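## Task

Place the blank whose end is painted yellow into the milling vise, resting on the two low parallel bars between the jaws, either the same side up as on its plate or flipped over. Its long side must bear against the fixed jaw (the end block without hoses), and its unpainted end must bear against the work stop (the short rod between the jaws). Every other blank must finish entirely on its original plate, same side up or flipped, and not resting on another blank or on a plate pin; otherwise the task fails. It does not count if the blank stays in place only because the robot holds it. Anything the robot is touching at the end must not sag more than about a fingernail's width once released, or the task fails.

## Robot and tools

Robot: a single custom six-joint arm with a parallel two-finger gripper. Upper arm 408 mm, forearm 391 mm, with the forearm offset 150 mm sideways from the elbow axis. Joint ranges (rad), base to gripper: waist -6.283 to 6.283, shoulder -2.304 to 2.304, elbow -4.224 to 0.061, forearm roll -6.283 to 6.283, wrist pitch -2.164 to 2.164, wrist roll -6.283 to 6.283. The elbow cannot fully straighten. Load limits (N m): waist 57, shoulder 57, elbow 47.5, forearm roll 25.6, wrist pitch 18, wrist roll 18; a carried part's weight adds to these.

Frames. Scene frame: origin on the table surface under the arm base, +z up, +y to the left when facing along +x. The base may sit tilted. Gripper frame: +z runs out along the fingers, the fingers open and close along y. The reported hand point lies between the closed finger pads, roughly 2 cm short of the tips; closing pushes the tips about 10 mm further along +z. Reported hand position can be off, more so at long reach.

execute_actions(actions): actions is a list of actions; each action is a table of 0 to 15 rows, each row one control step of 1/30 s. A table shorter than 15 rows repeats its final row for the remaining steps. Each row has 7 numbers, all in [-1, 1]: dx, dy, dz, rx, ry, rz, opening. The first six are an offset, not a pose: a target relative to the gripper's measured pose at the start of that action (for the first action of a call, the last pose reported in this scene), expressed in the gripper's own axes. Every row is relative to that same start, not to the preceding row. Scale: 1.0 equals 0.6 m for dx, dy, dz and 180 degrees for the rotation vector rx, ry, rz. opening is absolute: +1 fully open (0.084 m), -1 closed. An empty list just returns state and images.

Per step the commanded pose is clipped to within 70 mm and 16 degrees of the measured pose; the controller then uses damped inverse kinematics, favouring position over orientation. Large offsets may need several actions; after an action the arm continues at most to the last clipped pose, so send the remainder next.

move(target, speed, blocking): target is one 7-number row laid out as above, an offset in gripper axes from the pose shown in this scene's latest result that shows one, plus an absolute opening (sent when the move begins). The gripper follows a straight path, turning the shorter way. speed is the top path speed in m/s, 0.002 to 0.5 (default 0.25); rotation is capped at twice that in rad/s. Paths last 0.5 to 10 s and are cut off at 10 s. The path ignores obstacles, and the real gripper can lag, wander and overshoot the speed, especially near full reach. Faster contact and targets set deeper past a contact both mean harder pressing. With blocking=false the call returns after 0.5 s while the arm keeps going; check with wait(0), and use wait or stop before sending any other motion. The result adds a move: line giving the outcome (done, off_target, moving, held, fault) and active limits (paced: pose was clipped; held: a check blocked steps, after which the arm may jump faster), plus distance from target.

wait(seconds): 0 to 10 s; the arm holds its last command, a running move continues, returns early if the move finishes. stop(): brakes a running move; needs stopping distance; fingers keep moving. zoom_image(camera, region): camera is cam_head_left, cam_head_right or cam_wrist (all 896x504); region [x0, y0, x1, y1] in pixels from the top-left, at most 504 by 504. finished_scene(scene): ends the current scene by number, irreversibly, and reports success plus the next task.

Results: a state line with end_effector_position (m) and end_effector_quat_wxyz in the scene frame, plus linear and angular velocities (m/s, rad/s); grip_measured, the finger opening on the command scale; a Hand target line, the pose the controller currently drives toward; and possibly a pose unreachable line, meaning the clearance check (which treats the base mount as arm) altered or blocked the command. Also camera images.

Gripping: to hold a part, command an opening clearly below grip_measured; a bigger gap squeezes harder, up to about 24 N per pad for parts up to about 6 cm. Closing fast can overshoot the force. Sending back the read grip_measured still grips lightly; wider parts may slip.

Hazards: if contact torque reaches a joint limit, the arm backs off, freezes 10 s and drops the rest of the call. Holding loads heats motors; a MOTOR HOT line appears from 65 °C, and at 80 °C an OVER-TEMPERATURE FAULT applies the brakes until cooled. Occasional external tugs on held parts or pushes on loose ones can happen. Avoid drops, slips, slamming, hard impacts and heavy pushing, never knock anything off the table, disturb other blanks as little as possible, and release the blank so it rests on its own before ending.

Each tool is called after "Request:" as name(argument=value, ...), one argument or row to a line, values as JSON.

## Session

Request:
execute_actions(
  actions=[],
)

Scene clock: 0.00 s.
end_effector_position=(+0.8565, -0.1473, +0.1969) grip_measured=+1.00 end_effector_quat_wxyz=(-0.056, +0.171, +0.983, -0.046) end_effector_velocity=(-0.000, -0.000, -0.000) end_effector_angular_velocity=(-0.000, +0.000, +0.001)
Joint positions: [ 0.025 -0.419 -1.581 -0.84  -0.94  -2.096  0.084]
Joint velocities: [-0.     0.     0.001 -0.001  0.    -0.001 -0.   ]
Motor temperatures (°C, as the motors report them): [25 26 27 29 33 32]
Hand target: +0.856, -0.147, +0.197; -0.056, +0.171, +0.983, -0.046

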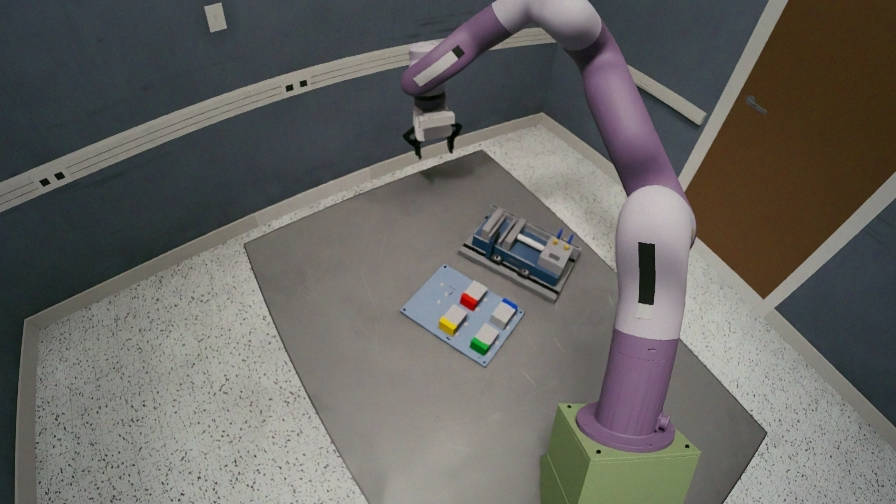

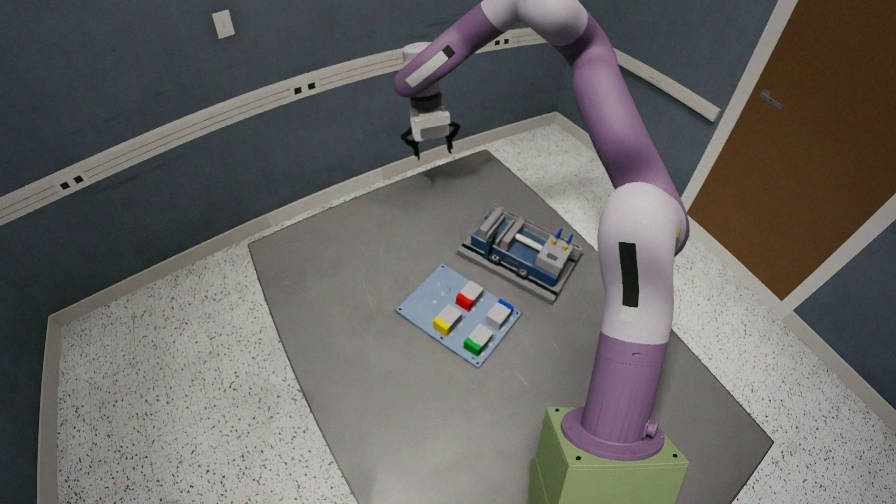

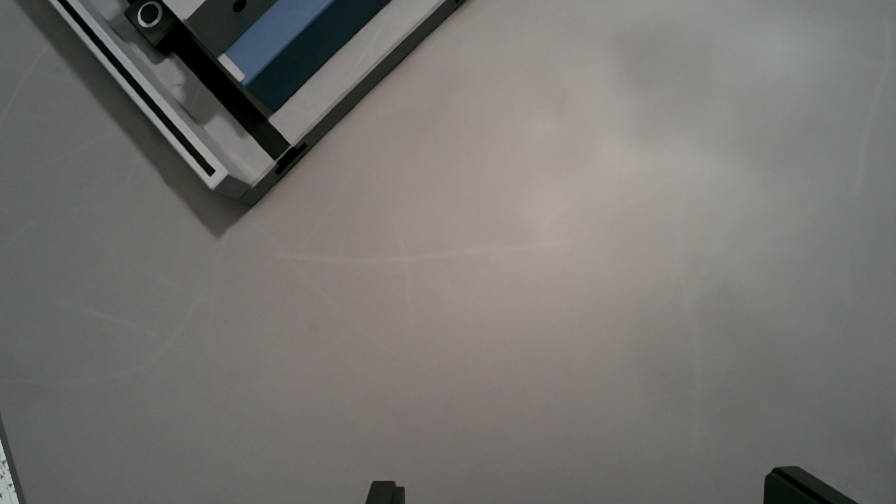

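Request:
zoom_image(
  camera="cam_head_left",
  region=[390,195,600,370],
)

Request:
move(
  target=[0.755,0.087,0.147,-0.0225,-0.0417,-0.232,1],
  speed=0.35,
)

Region (390, 195, 600, 370) of cam_head_left's 896x504 image, scaled by 2.400, with more detail than that image has.

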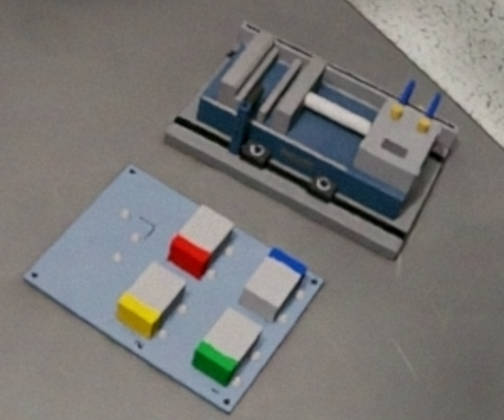

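Scene clock: 2.73 s.
end_effector_position=(+0.4403, +0.0500, +0.1462) grip_measured=+1.00 end_effector_quat_wxyz=(+0.001, -0.192, +0.981, -0.000) end_effector_velocity=(-0.003, +0.001, -0.001) end_effector_angular_velocity=(-0.001, -0.007, +0.001)
Joint positions: [ 0.45  -0.402 -0.439 -1.809 -0.792 -1.102  0.084]
Joint velocities: [ 0.006 -0.009  0.006 -0.014 -0.009  0.022  0.   ]
Motor temperatures (°C, as the motors report them): [25 26 27 29 33 32]
Hand target: +0.440, +0.050, +0.146; +0.002, -0.192, +0.981, -0.000
Off the commanded pose: 0.001 m, 0 deg.
move: done; limits=paced

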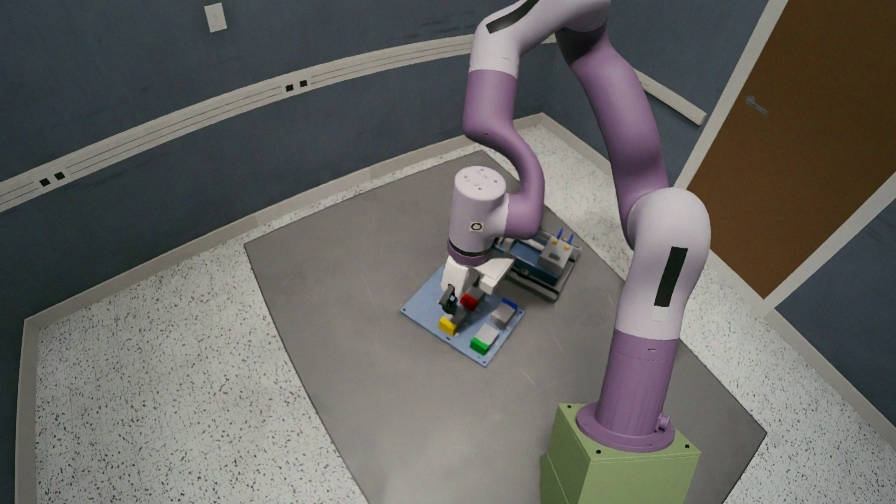

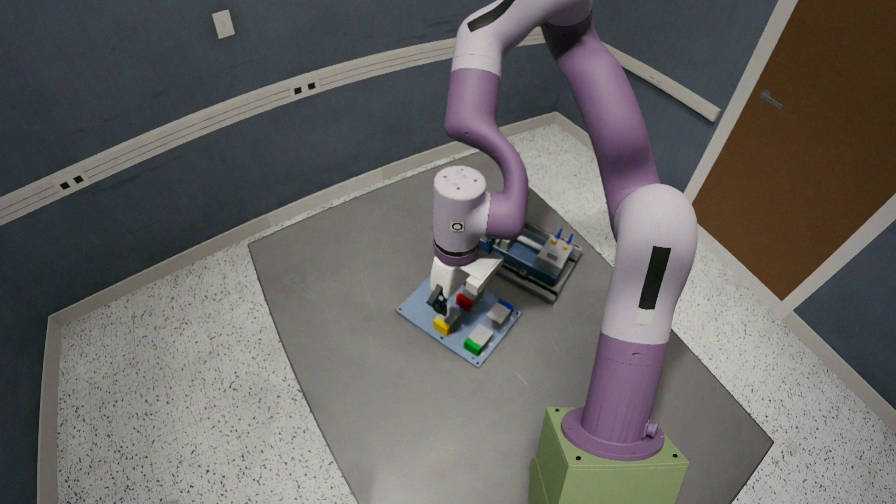

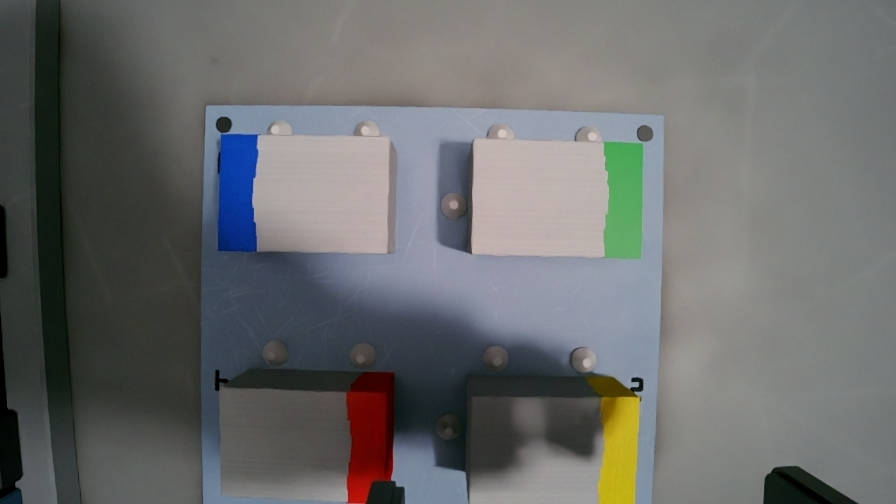

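Request:
move(
  target=[-0.015,0.01,0.15,0,0,0.011,1],
  speed=0.15,
)

Scene clock: 4.27 s.
end_effector_position=(+0.4466, +0.0592, +0.0566) grip_measured=+1.00 end_effector_quat_wxyz=(+0.001, -0.174, +0.985, -0.000) end_effector_velocity=(+0.001, +0.000, -0.002) end_effector_angular_velocity=(-0.000, -0.001, -0.003)
Joint positions: [ 0.285 -0.63  -0.544 -2.08  -0.84  -0.913  0.084]
Joint velocities: [-0.004 -0.005 -0.003 -0.006 -0.002  0.005 -0.   ]
Motor temperatures (°C, as the motors report them): [25 26 27 29 33 32]
Hand target: +0.447, +0.059, +0.056; +0.001, -0.174, +0.985, -0.000
Off the commanded pose: 0.000 m, 0 deg.
move: done

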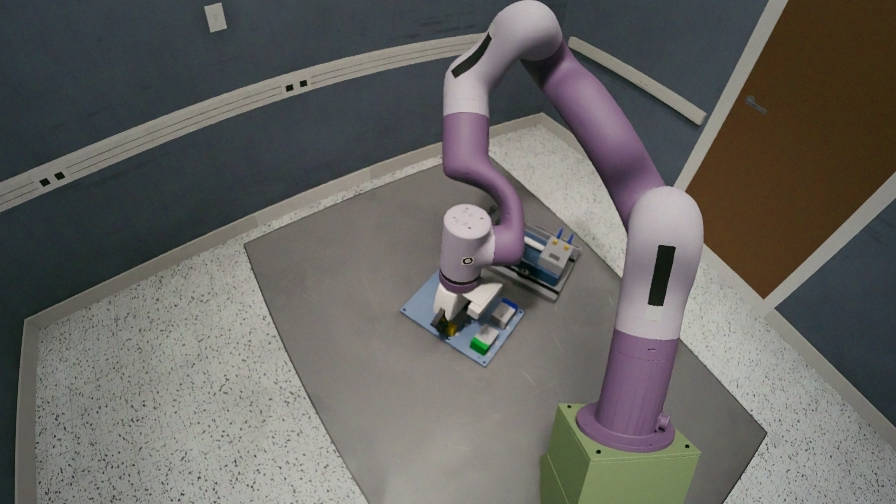

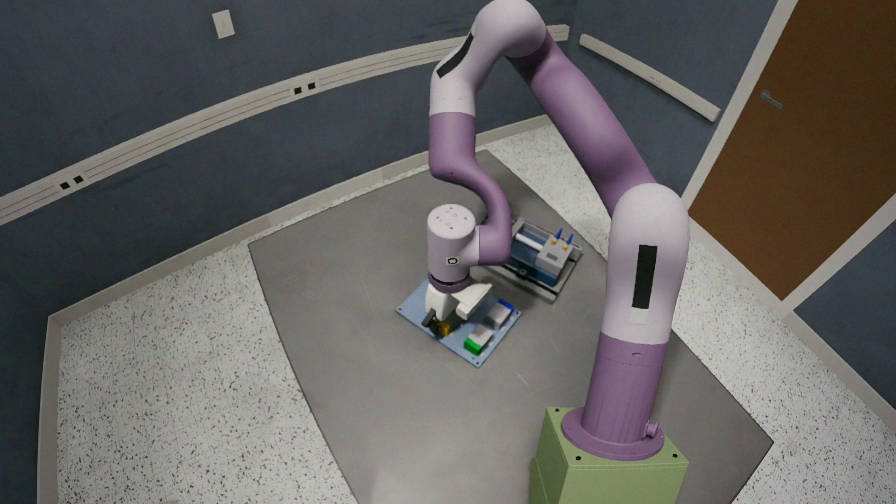

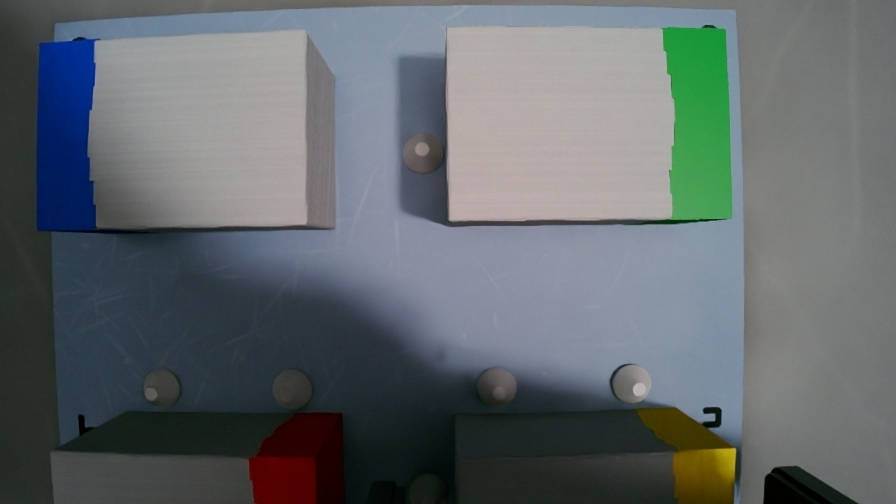

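Request:
execute_actions(
  actions=[
    [[0,0,0.005,0,0,0,0.5]],
    [[0,0,0,0,0,0,0.45],[0,0,0,0,0,0,0.4],[0,0,0,0,0,0,0.35],[0,0,0,0,0,0,0.3],[0,0,0,0,0,0,0.2],[0,0,0,0,0,0,0],[0,0,0,0,0,0,-0.4]],
  ],
)

Request:
move(
  target=[0,0,-0.2,0,0,0,-0.4],
)

Request:
move(
  target=[-0.045,-0.485,-0.02,0,0,0.99,-0.4],
  speed=0.5,
)

Scene clock: 5.97 s.
end_effector_position=(+0.4466, +0.0592, +0.0537) grip_measured=+0.37 end_effector_quat_wxyz=(+0.002, -0.174, +0.985, -0.000) end_effector_velocity=(-0.000, -0.000, -0.000) end_effector_angular_velocity=(+0.000, +0.000, +0.002)
Joint positions: [ 0.28  -0.637 -0.548 -2.088 -0.842 -0.91   0.06 ]
Joint velocities: [-0.    -0.     0.    -0.001  0.    -0.001  0.   ]
Motor temperatures (°C, as the motors report them): [25 26 27 29 33 32]
Hand target: +0.447, +0.059, +0.054; +0.001, -0.174, +0.985, -0.000
Off the commanded pose: 0.000 m, 0 deg.

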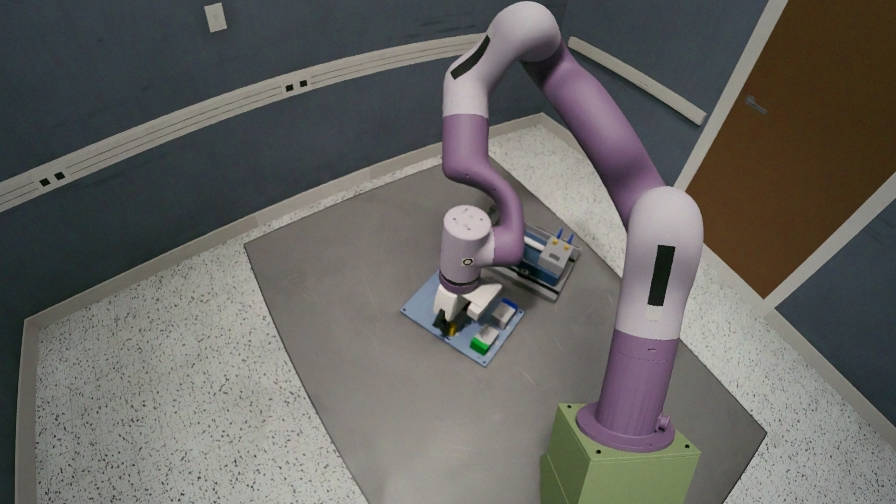

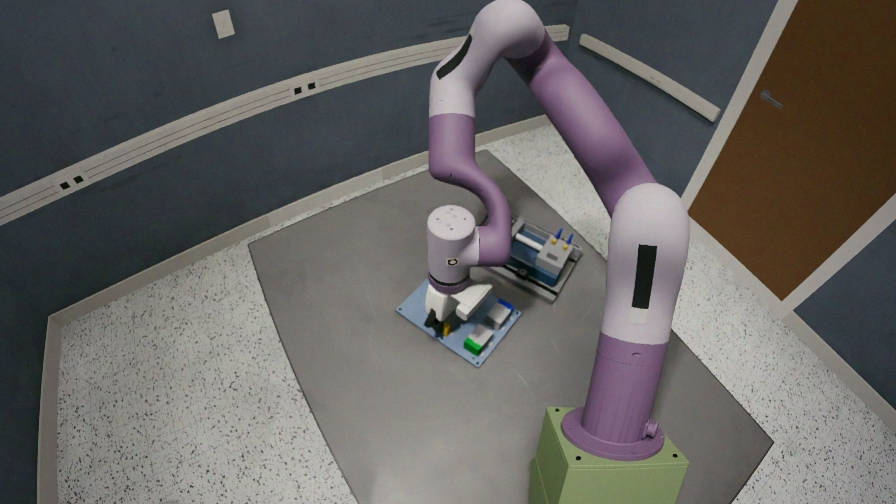

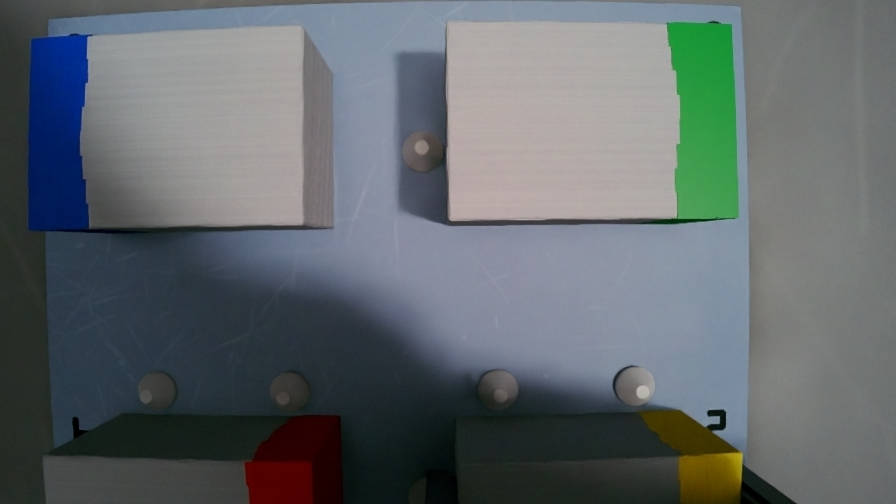

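Scene clock: 7.13 s.
end_effector_position=(+0.4463, +0.0589, +0.1732) grip_measured=+0.37 end_effector_quat_wxyz=(+0.002, -0.175, +0.985, -0.000) end_effector_velocity=(+0.001, -0.000, +0.003) end_effector_angular_velocity=(-0.003, +0.001, +0.000)
Joint positions: [ 0.517 -0.354 -0.453 -1.68  -0.785 -1.156  0.06 ]
Joint velocities: [ 0.006  0.006 -0.002  0.017 -0.001 -0.014  0.   ]
Motor temperatures (°C, as the motors report them): [25 26 27 29 33 32]
Hand target: +0.446, +0.059, +0.174; +0.001, -0.175, +0.985, -0.000
Off the commanded pose: 0.001 m, 0 deg.
move: done

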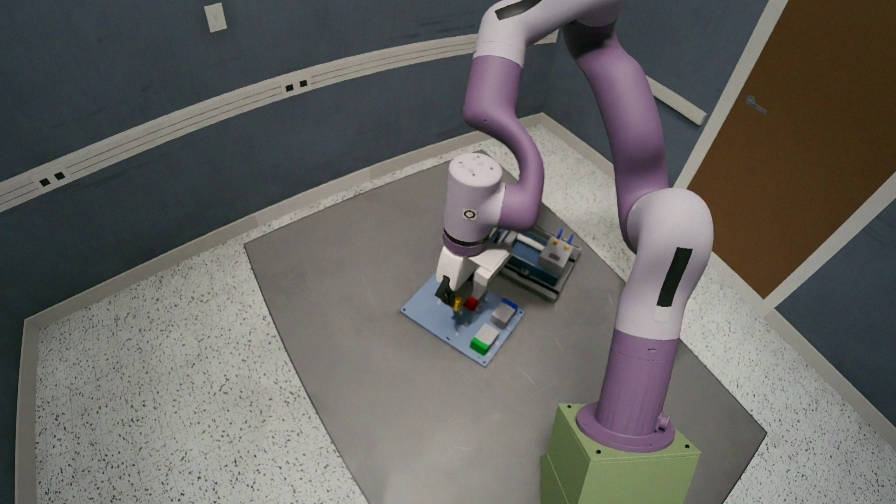

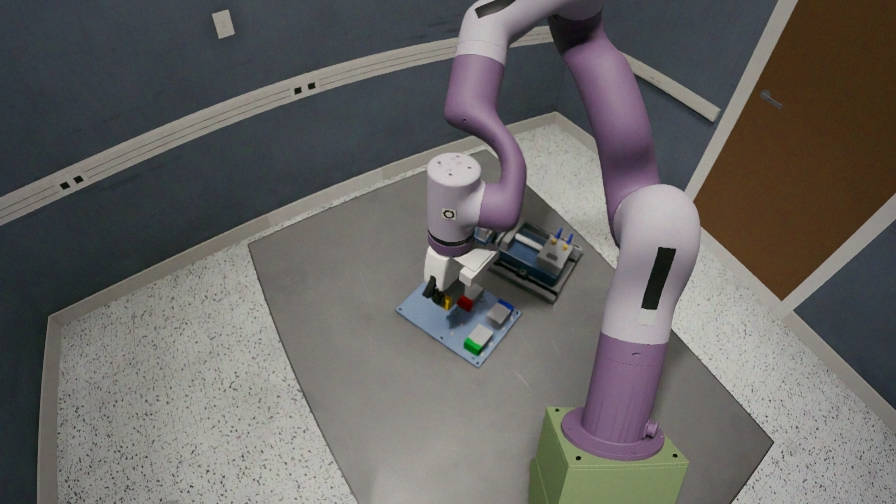

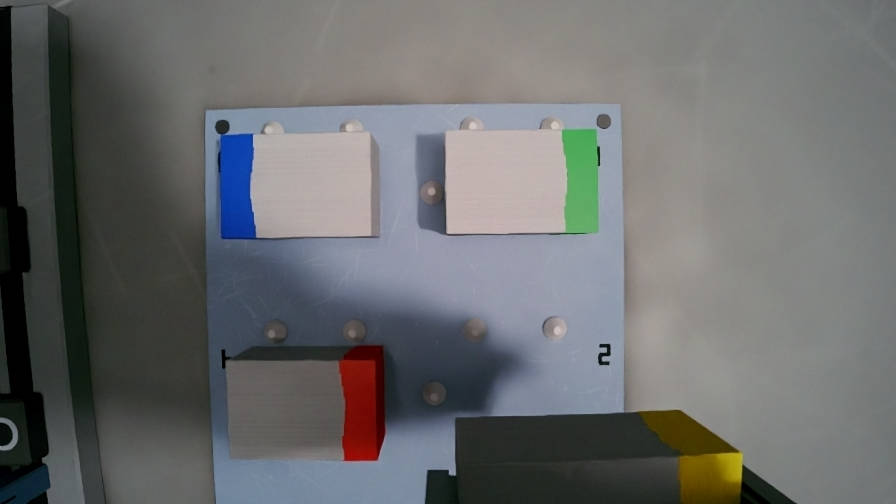

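Scene clock: 10.90 s.
end_effector_position=(+0.5706, -0.2048, +0.1850) grip_measured=+0.37 end_effector_quat_wxyz=(-0.000, +0.982, +0.191, +0.000) end_effector_velocity=(+0.000, -0.001, -0.000) end_effector_angular_velocity=(-0.003, -0.006, -0.013)
Joint positions: [-0.174  0.147 -0.561 -1.506 -0.466  0.956  0.06 ]
Joint velocities: [-0.002  0.001  0.002 -0.019 -0.     0.029  0.   ]
Motor temperatures (°C, as the motors report them): [25 26 27 29 33 32]
Hand target: +0.571, -0.205, +0.185; +0.000, +0.982, +0.190, +0.000
Off the commanded pose: 0.001 m, 0 deg.
move: done

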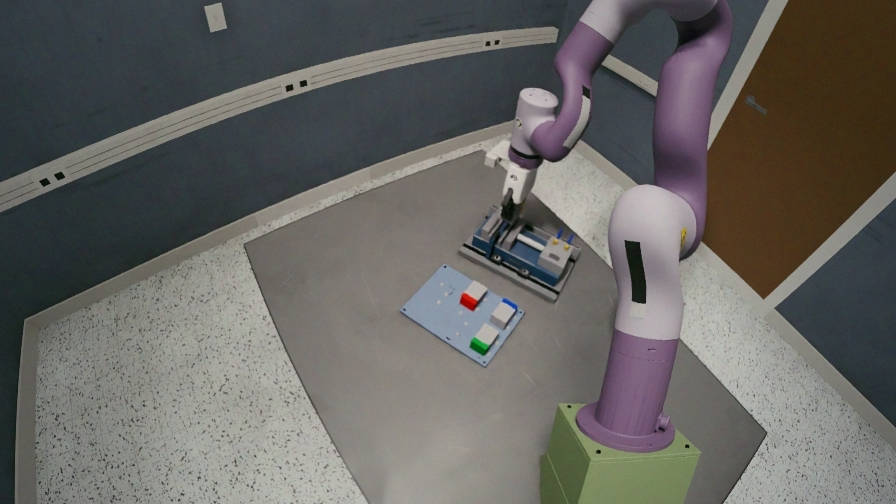

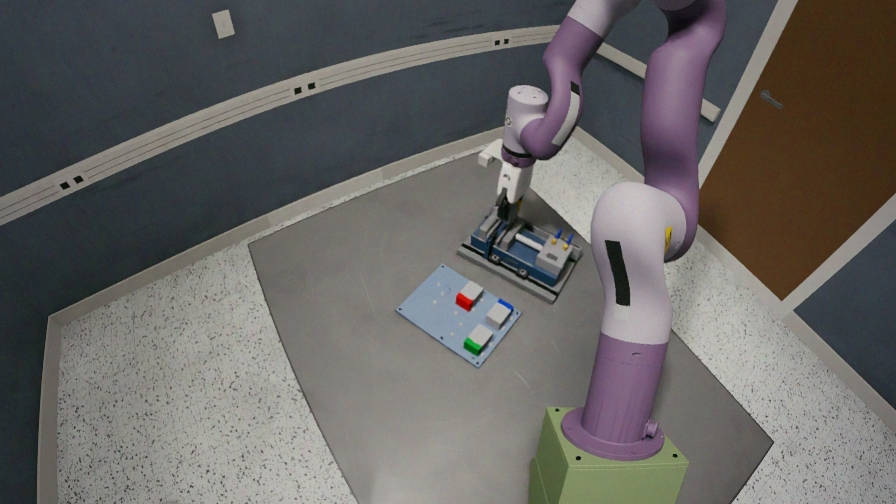

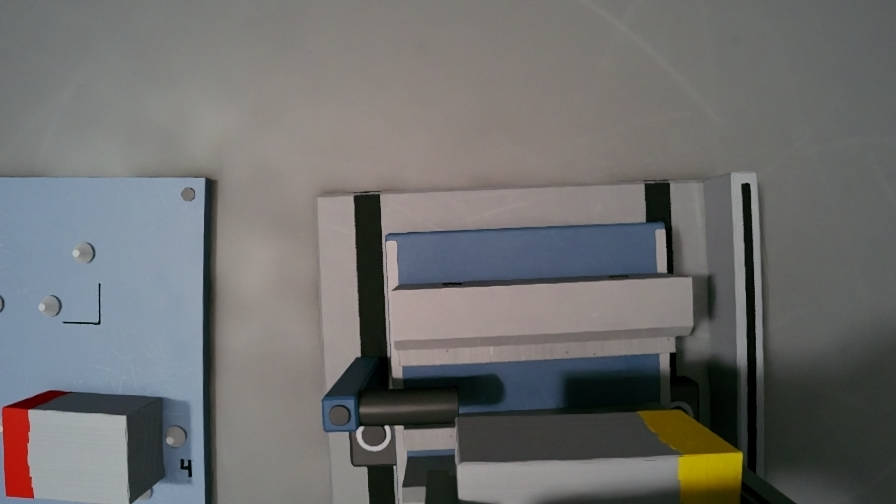

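Request:
move(
  target=[0.012,0.015,0.075,0,0,-0.007,-0.4],
  speed=0.08,
)

Scene clock: 12.27 s.
end_effector_position=(+0.5807, -0.2103, +0.1403) grip_measured=+0.37 end_effector_quat_wxyz=(-0.000, +0.980, +0.201, +0.000) end_effector_velocity=(+0.000, -0.001, -0.002) end_effector_angular_velocity=(-0.001, -0.002, -0.000)
Joint positions: [-0.242  0.026 -0.607 -1.722 -0.426  1.113  0.06 ]
Joint velocities: [-0.004 -0.005 -0.    -0.019  0.     0.017  0.   ]
Motor temperatures (°C, as the motors report them): [25 26 27 29 33 32]
Hand target: +0.581, -0.210, +0.140; -0.000, +0.980, +0.201, +0.000
Off the commanded pose: 0.000 m, 0 deg.
move: done

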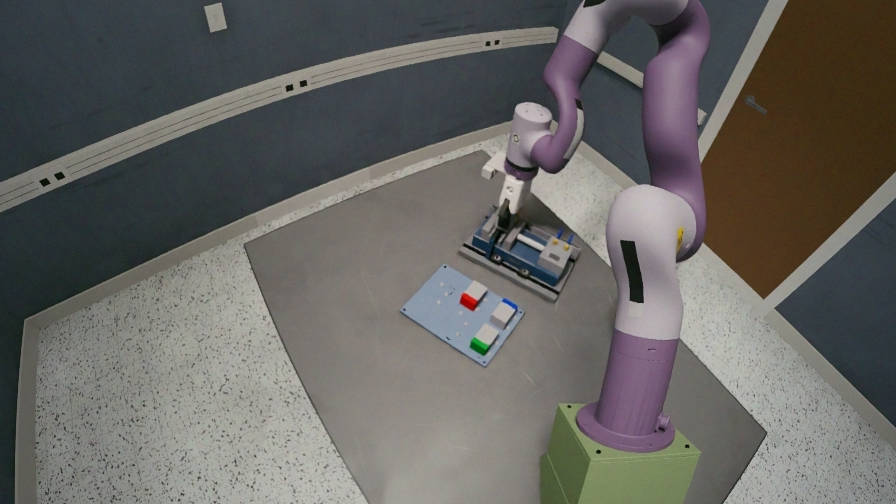

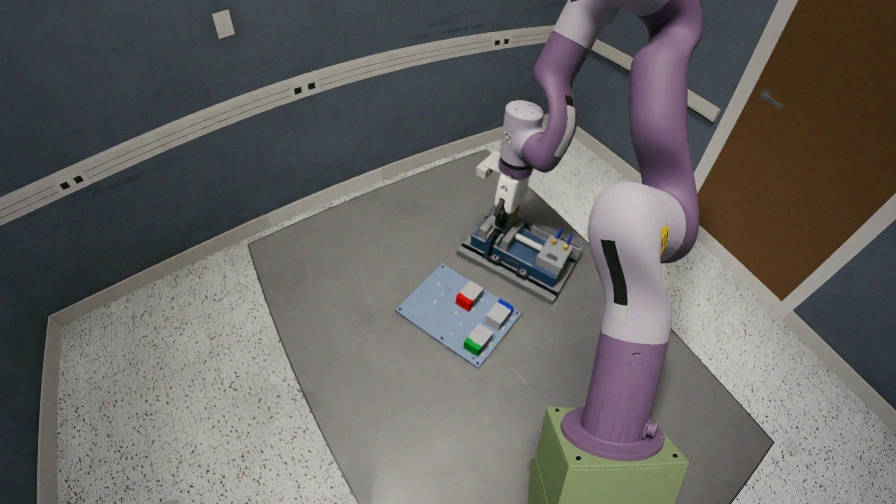

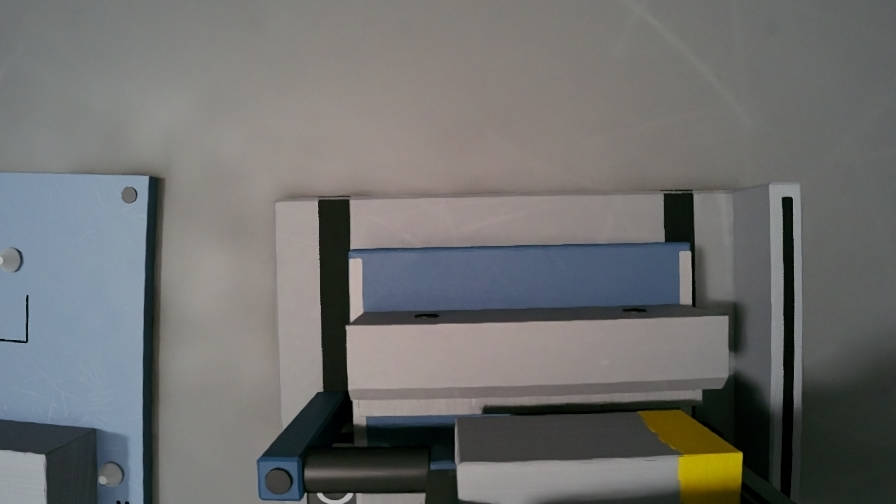

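Request:
move(
  target=[0.004,-0.004,0.025,0,0,0,-0.4],
  speed=0.025,
)

Request:
move(
  target=[0.008,-0.011,0,0,0,0,-0.4],
  speed=0.015,
)

Scene clock: 13.63 s.
end_effector_position=(+0.5820, -0.2072, +0.1257) grip_measured=+0.37 end_effector_quat_wxyz=(-0.000, +0.980, +0.201, +0.000) end_effector_velocity=(+0.000, +0.001, -0.000) end_effector_angular_velocity=(+0.000, -0.004, -0.003)
Joint positions: [-0.251 -0.017 -0.618 -1.799 -0.427  1.191  0.06 ]
Joint velocities: [ 0.002 -0.001  0.002 -0.014 -0.002  0.019  0.   ]
Motor temperatures (°C, as the motors report them): [25 26 27 29 33 32]
Hand target: +0.582, -0.207, +0.125; -0.000, +0.980, +0.201, +0.000
Off the commanded pose: 0.000 m, 0 deg.
move: done

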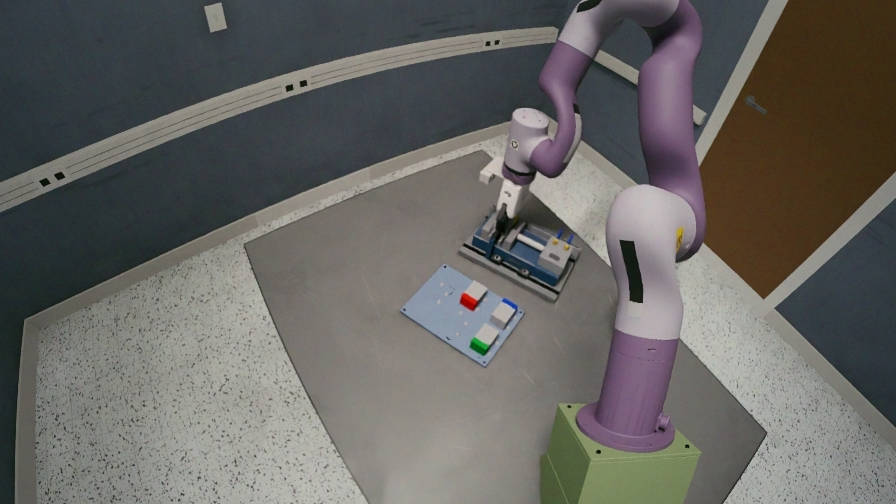

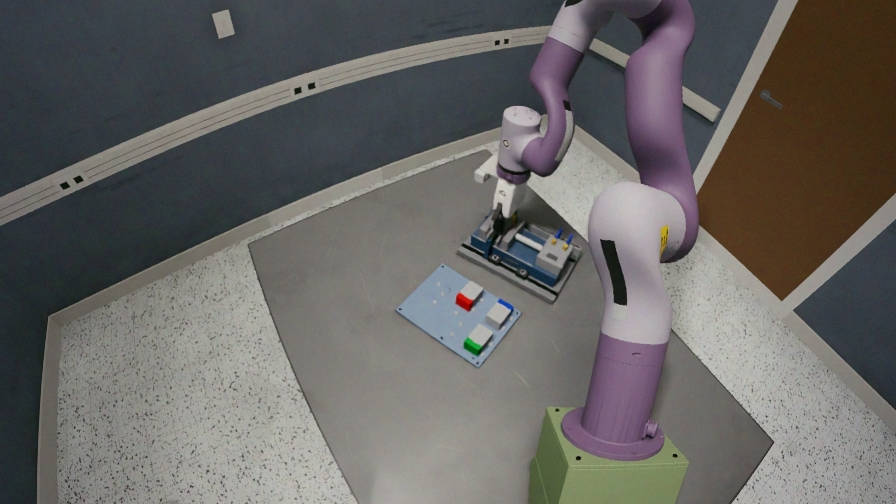

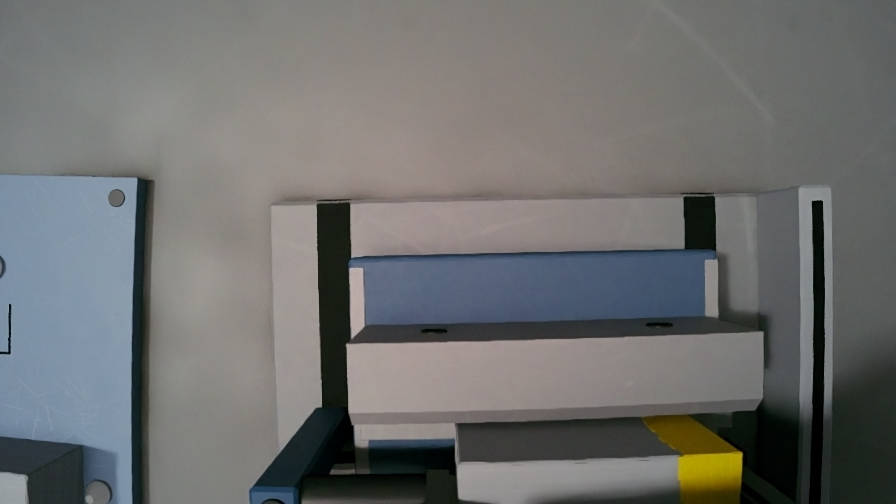

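Scene clock: 14.43 s.
end_effector_position=(+0.5832, -0.2012, +0.1257) grip_measured=+0.38 end_effector_quat_wxyz=(+0.003, +0.980, +0.201, -0.001) end_effector_velocity=(+0.004, +0.004, +0.001) end_effector_angular_velocity=(+0.001, -0.006, +0.006)
Joint positions: [-0.231 -0.025 -0.619 -1.79  -0.446  1.2    0.06 ]
Joint velocities: [ 0.011 -0.004 -0.005  0.    -0.005  0.001 -0.   ]
Motor temperatures (°C, as the motors report them): [25 26 27 29 33 32]
Hand target: +0.584, -0.199, +0.126; -0.000, +0.980, +0.201, +0.000
Off the commanded pose: 0.002 m, 0 deg.
move: done

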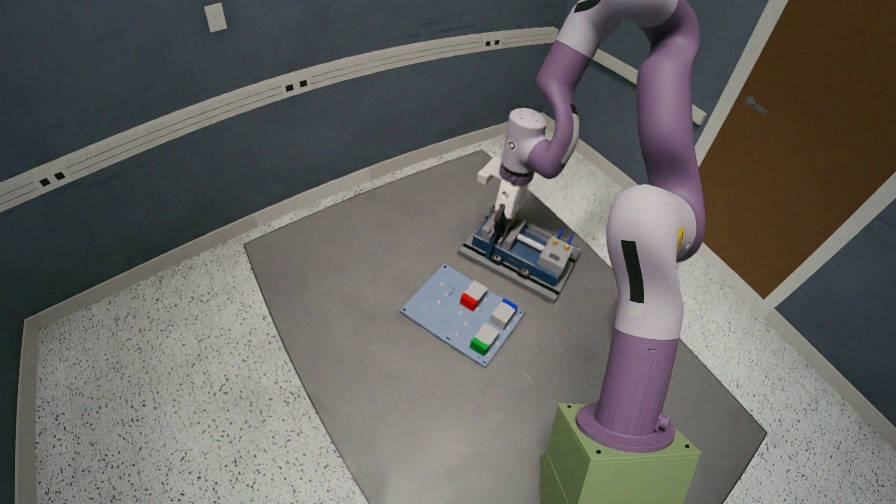

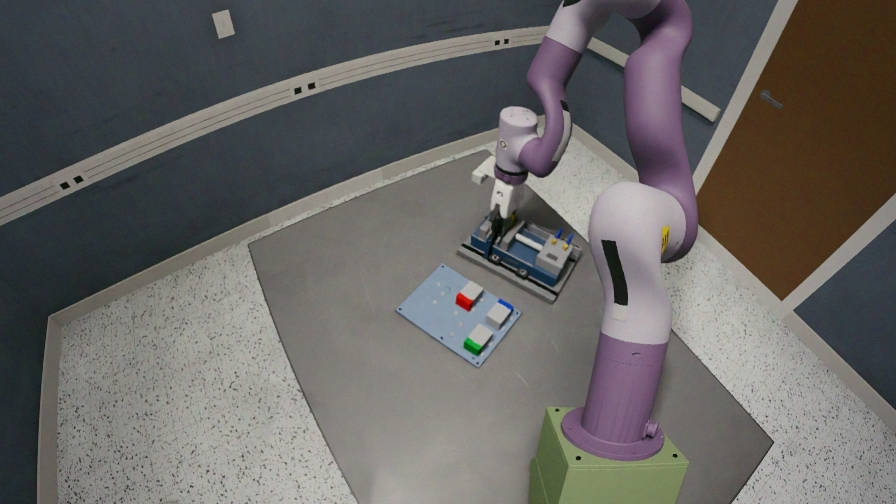

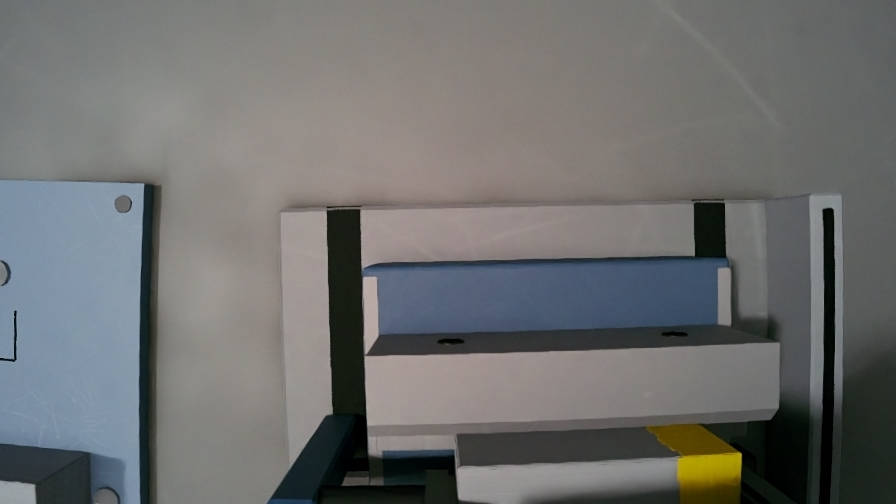

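Request:
execute_actions(
  actions=[
    [[0,-0.002,-0.002,0,0,0,0.5]],
    [[0,-0.002,0,0,0,0,0.5],[0,-0.003,0,0,0,0,0.5],[0,-0.004,0,0,0,0,0.5],[0,-0.005,0,0,0,0,0.5],[0.001,-0.006,0,0,0,0,0.5],[0.001,-0.008,0,0,0,0,0.5]],
    [[0,0.006,0,0,0,0,0.8]],
  ],
)

Request:
move(
  target=[-0.068,0,-0.01,0,0,0,0.8],
  speed=0.1,
)

Request:
zoom_image(
  camera="cam_wrist",
  region=[410,220,770,420],
)

Scene clock: 16.60 s.
end_effector_position=(+0.5839, -0.2002, +0.1272) grip_measured=+0.80 end_effector_quat_wxyz=(+0.005, +0.980, +0.201, -0.000) end_effector_velocity=(+0.001, -0.004, +0.000) end_effector_angular_velocity=(-0.008, -0.002, -0.002)
Joint positions: [-0.224 -0.024 -0.618 -1.785 -0.454  1.201  0.076]
Joint velocities: [-0.004  0.001 -0.003  0.001 -0.005 -0.003  0.   ]
Motor temperatures (°C, as the motors report them): [25 26 27 29 33 32]
Hand target: +0.584, -0.201, +0.127; +0.006, +0.980, +0.201, -0.000
Off the commanded pose: 0.000 m, 0 deg.

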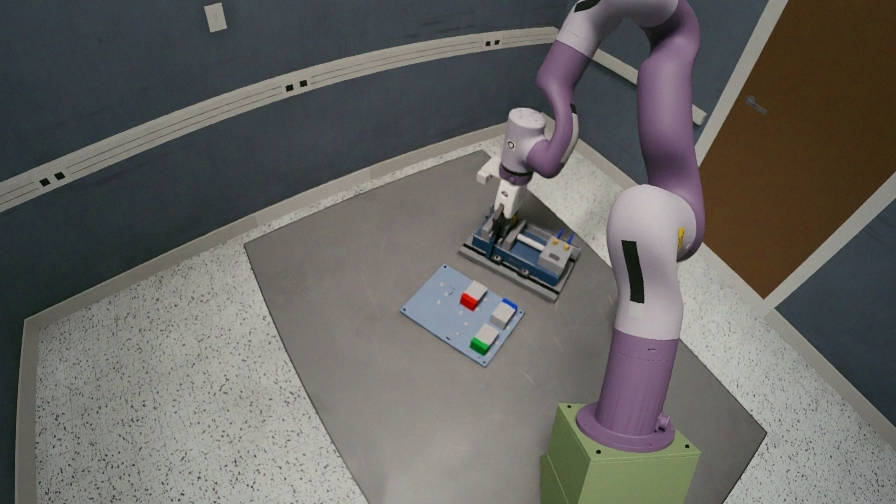

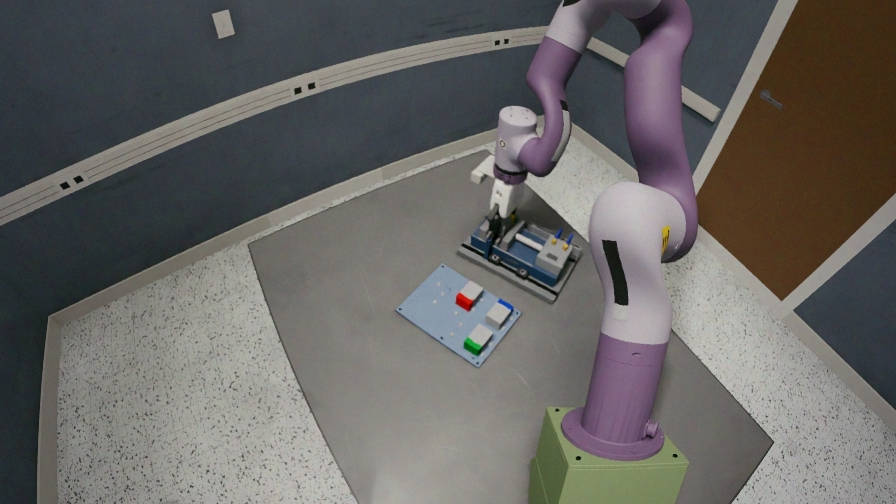

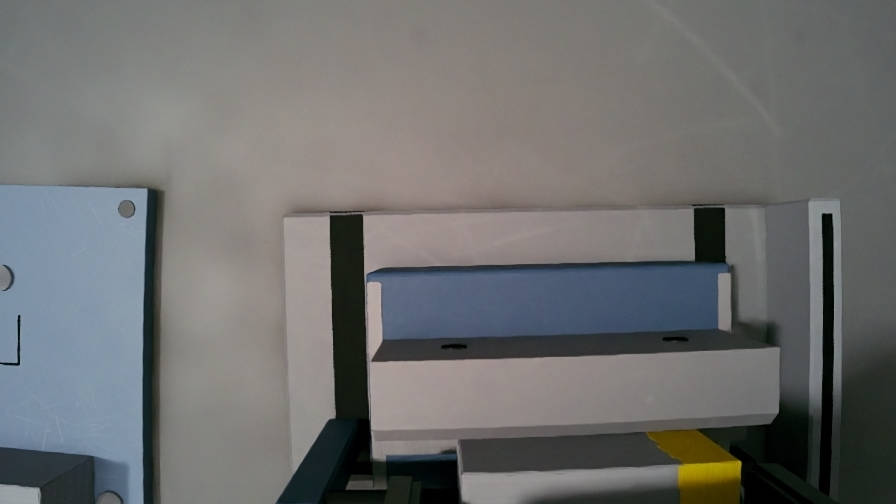

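Scene clock: 17.53 s.
end_effector_position=(+0.5466, -0.2160, +0.1332) grip_measured=+0.80 end_effector_quat_wxyz=(+0.005, +0.980, +0.201, -0.000) end_effector_velocity=(-0.002, -0.002, +0.000) end_effector_angular_velocity=(-0.001, -0.002, -0.001)
Joint positions: [-0.282  0.045 -0.522 -1.907 -0.431  1.283  0.077]
Joint velocities: [-0.005  0.004  0.005 -0.014  0.001  0.011  0.   ]
Motor temperatures (°C, as the motors report them): [25 26 27 29 33 32]
Hand target: +0.546, -0.216, +0.133; +0.005, +0.980, +0.201, -0.000
Off the commanded pose: 0.000 m, 0 deg.
move: done

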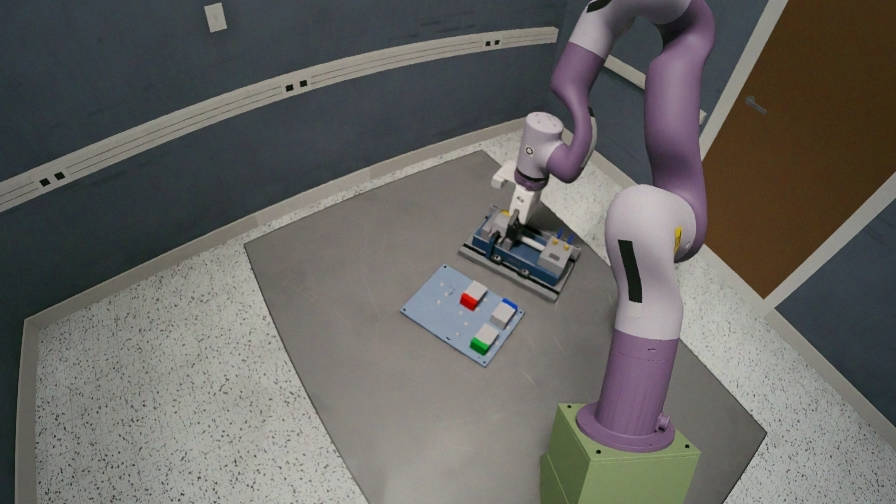

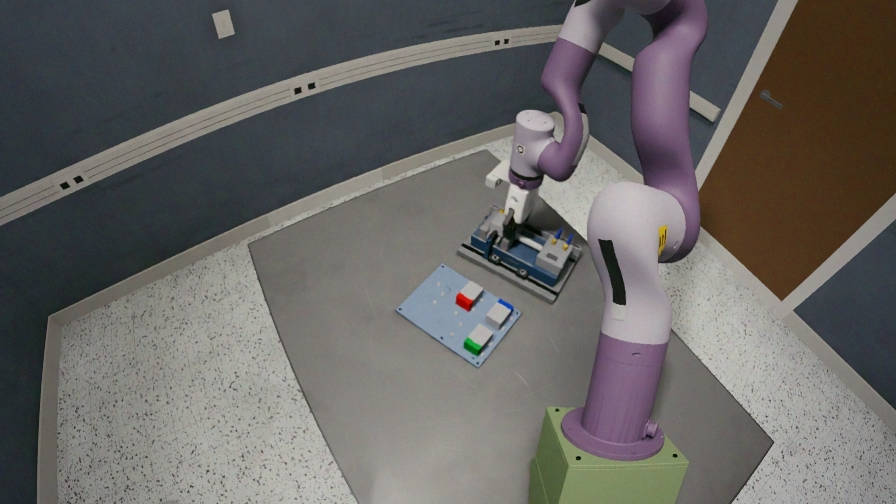

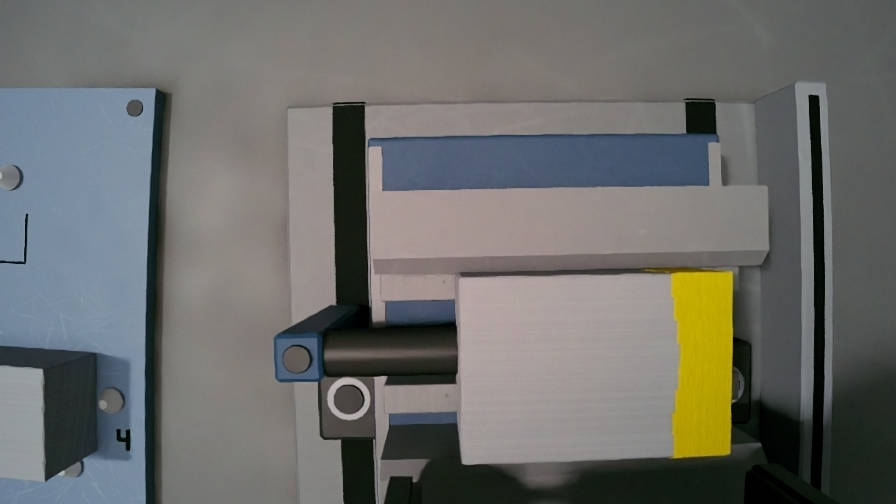

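Region (410, 220, 770, 420) of cam_wrist's 896x504 image, scaled by 1.400, with more detail than that image has.

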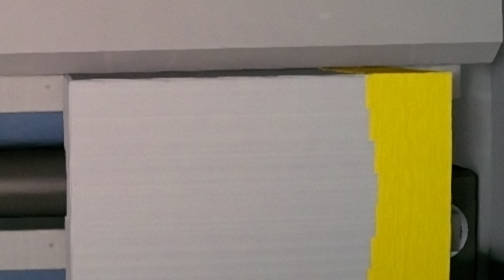

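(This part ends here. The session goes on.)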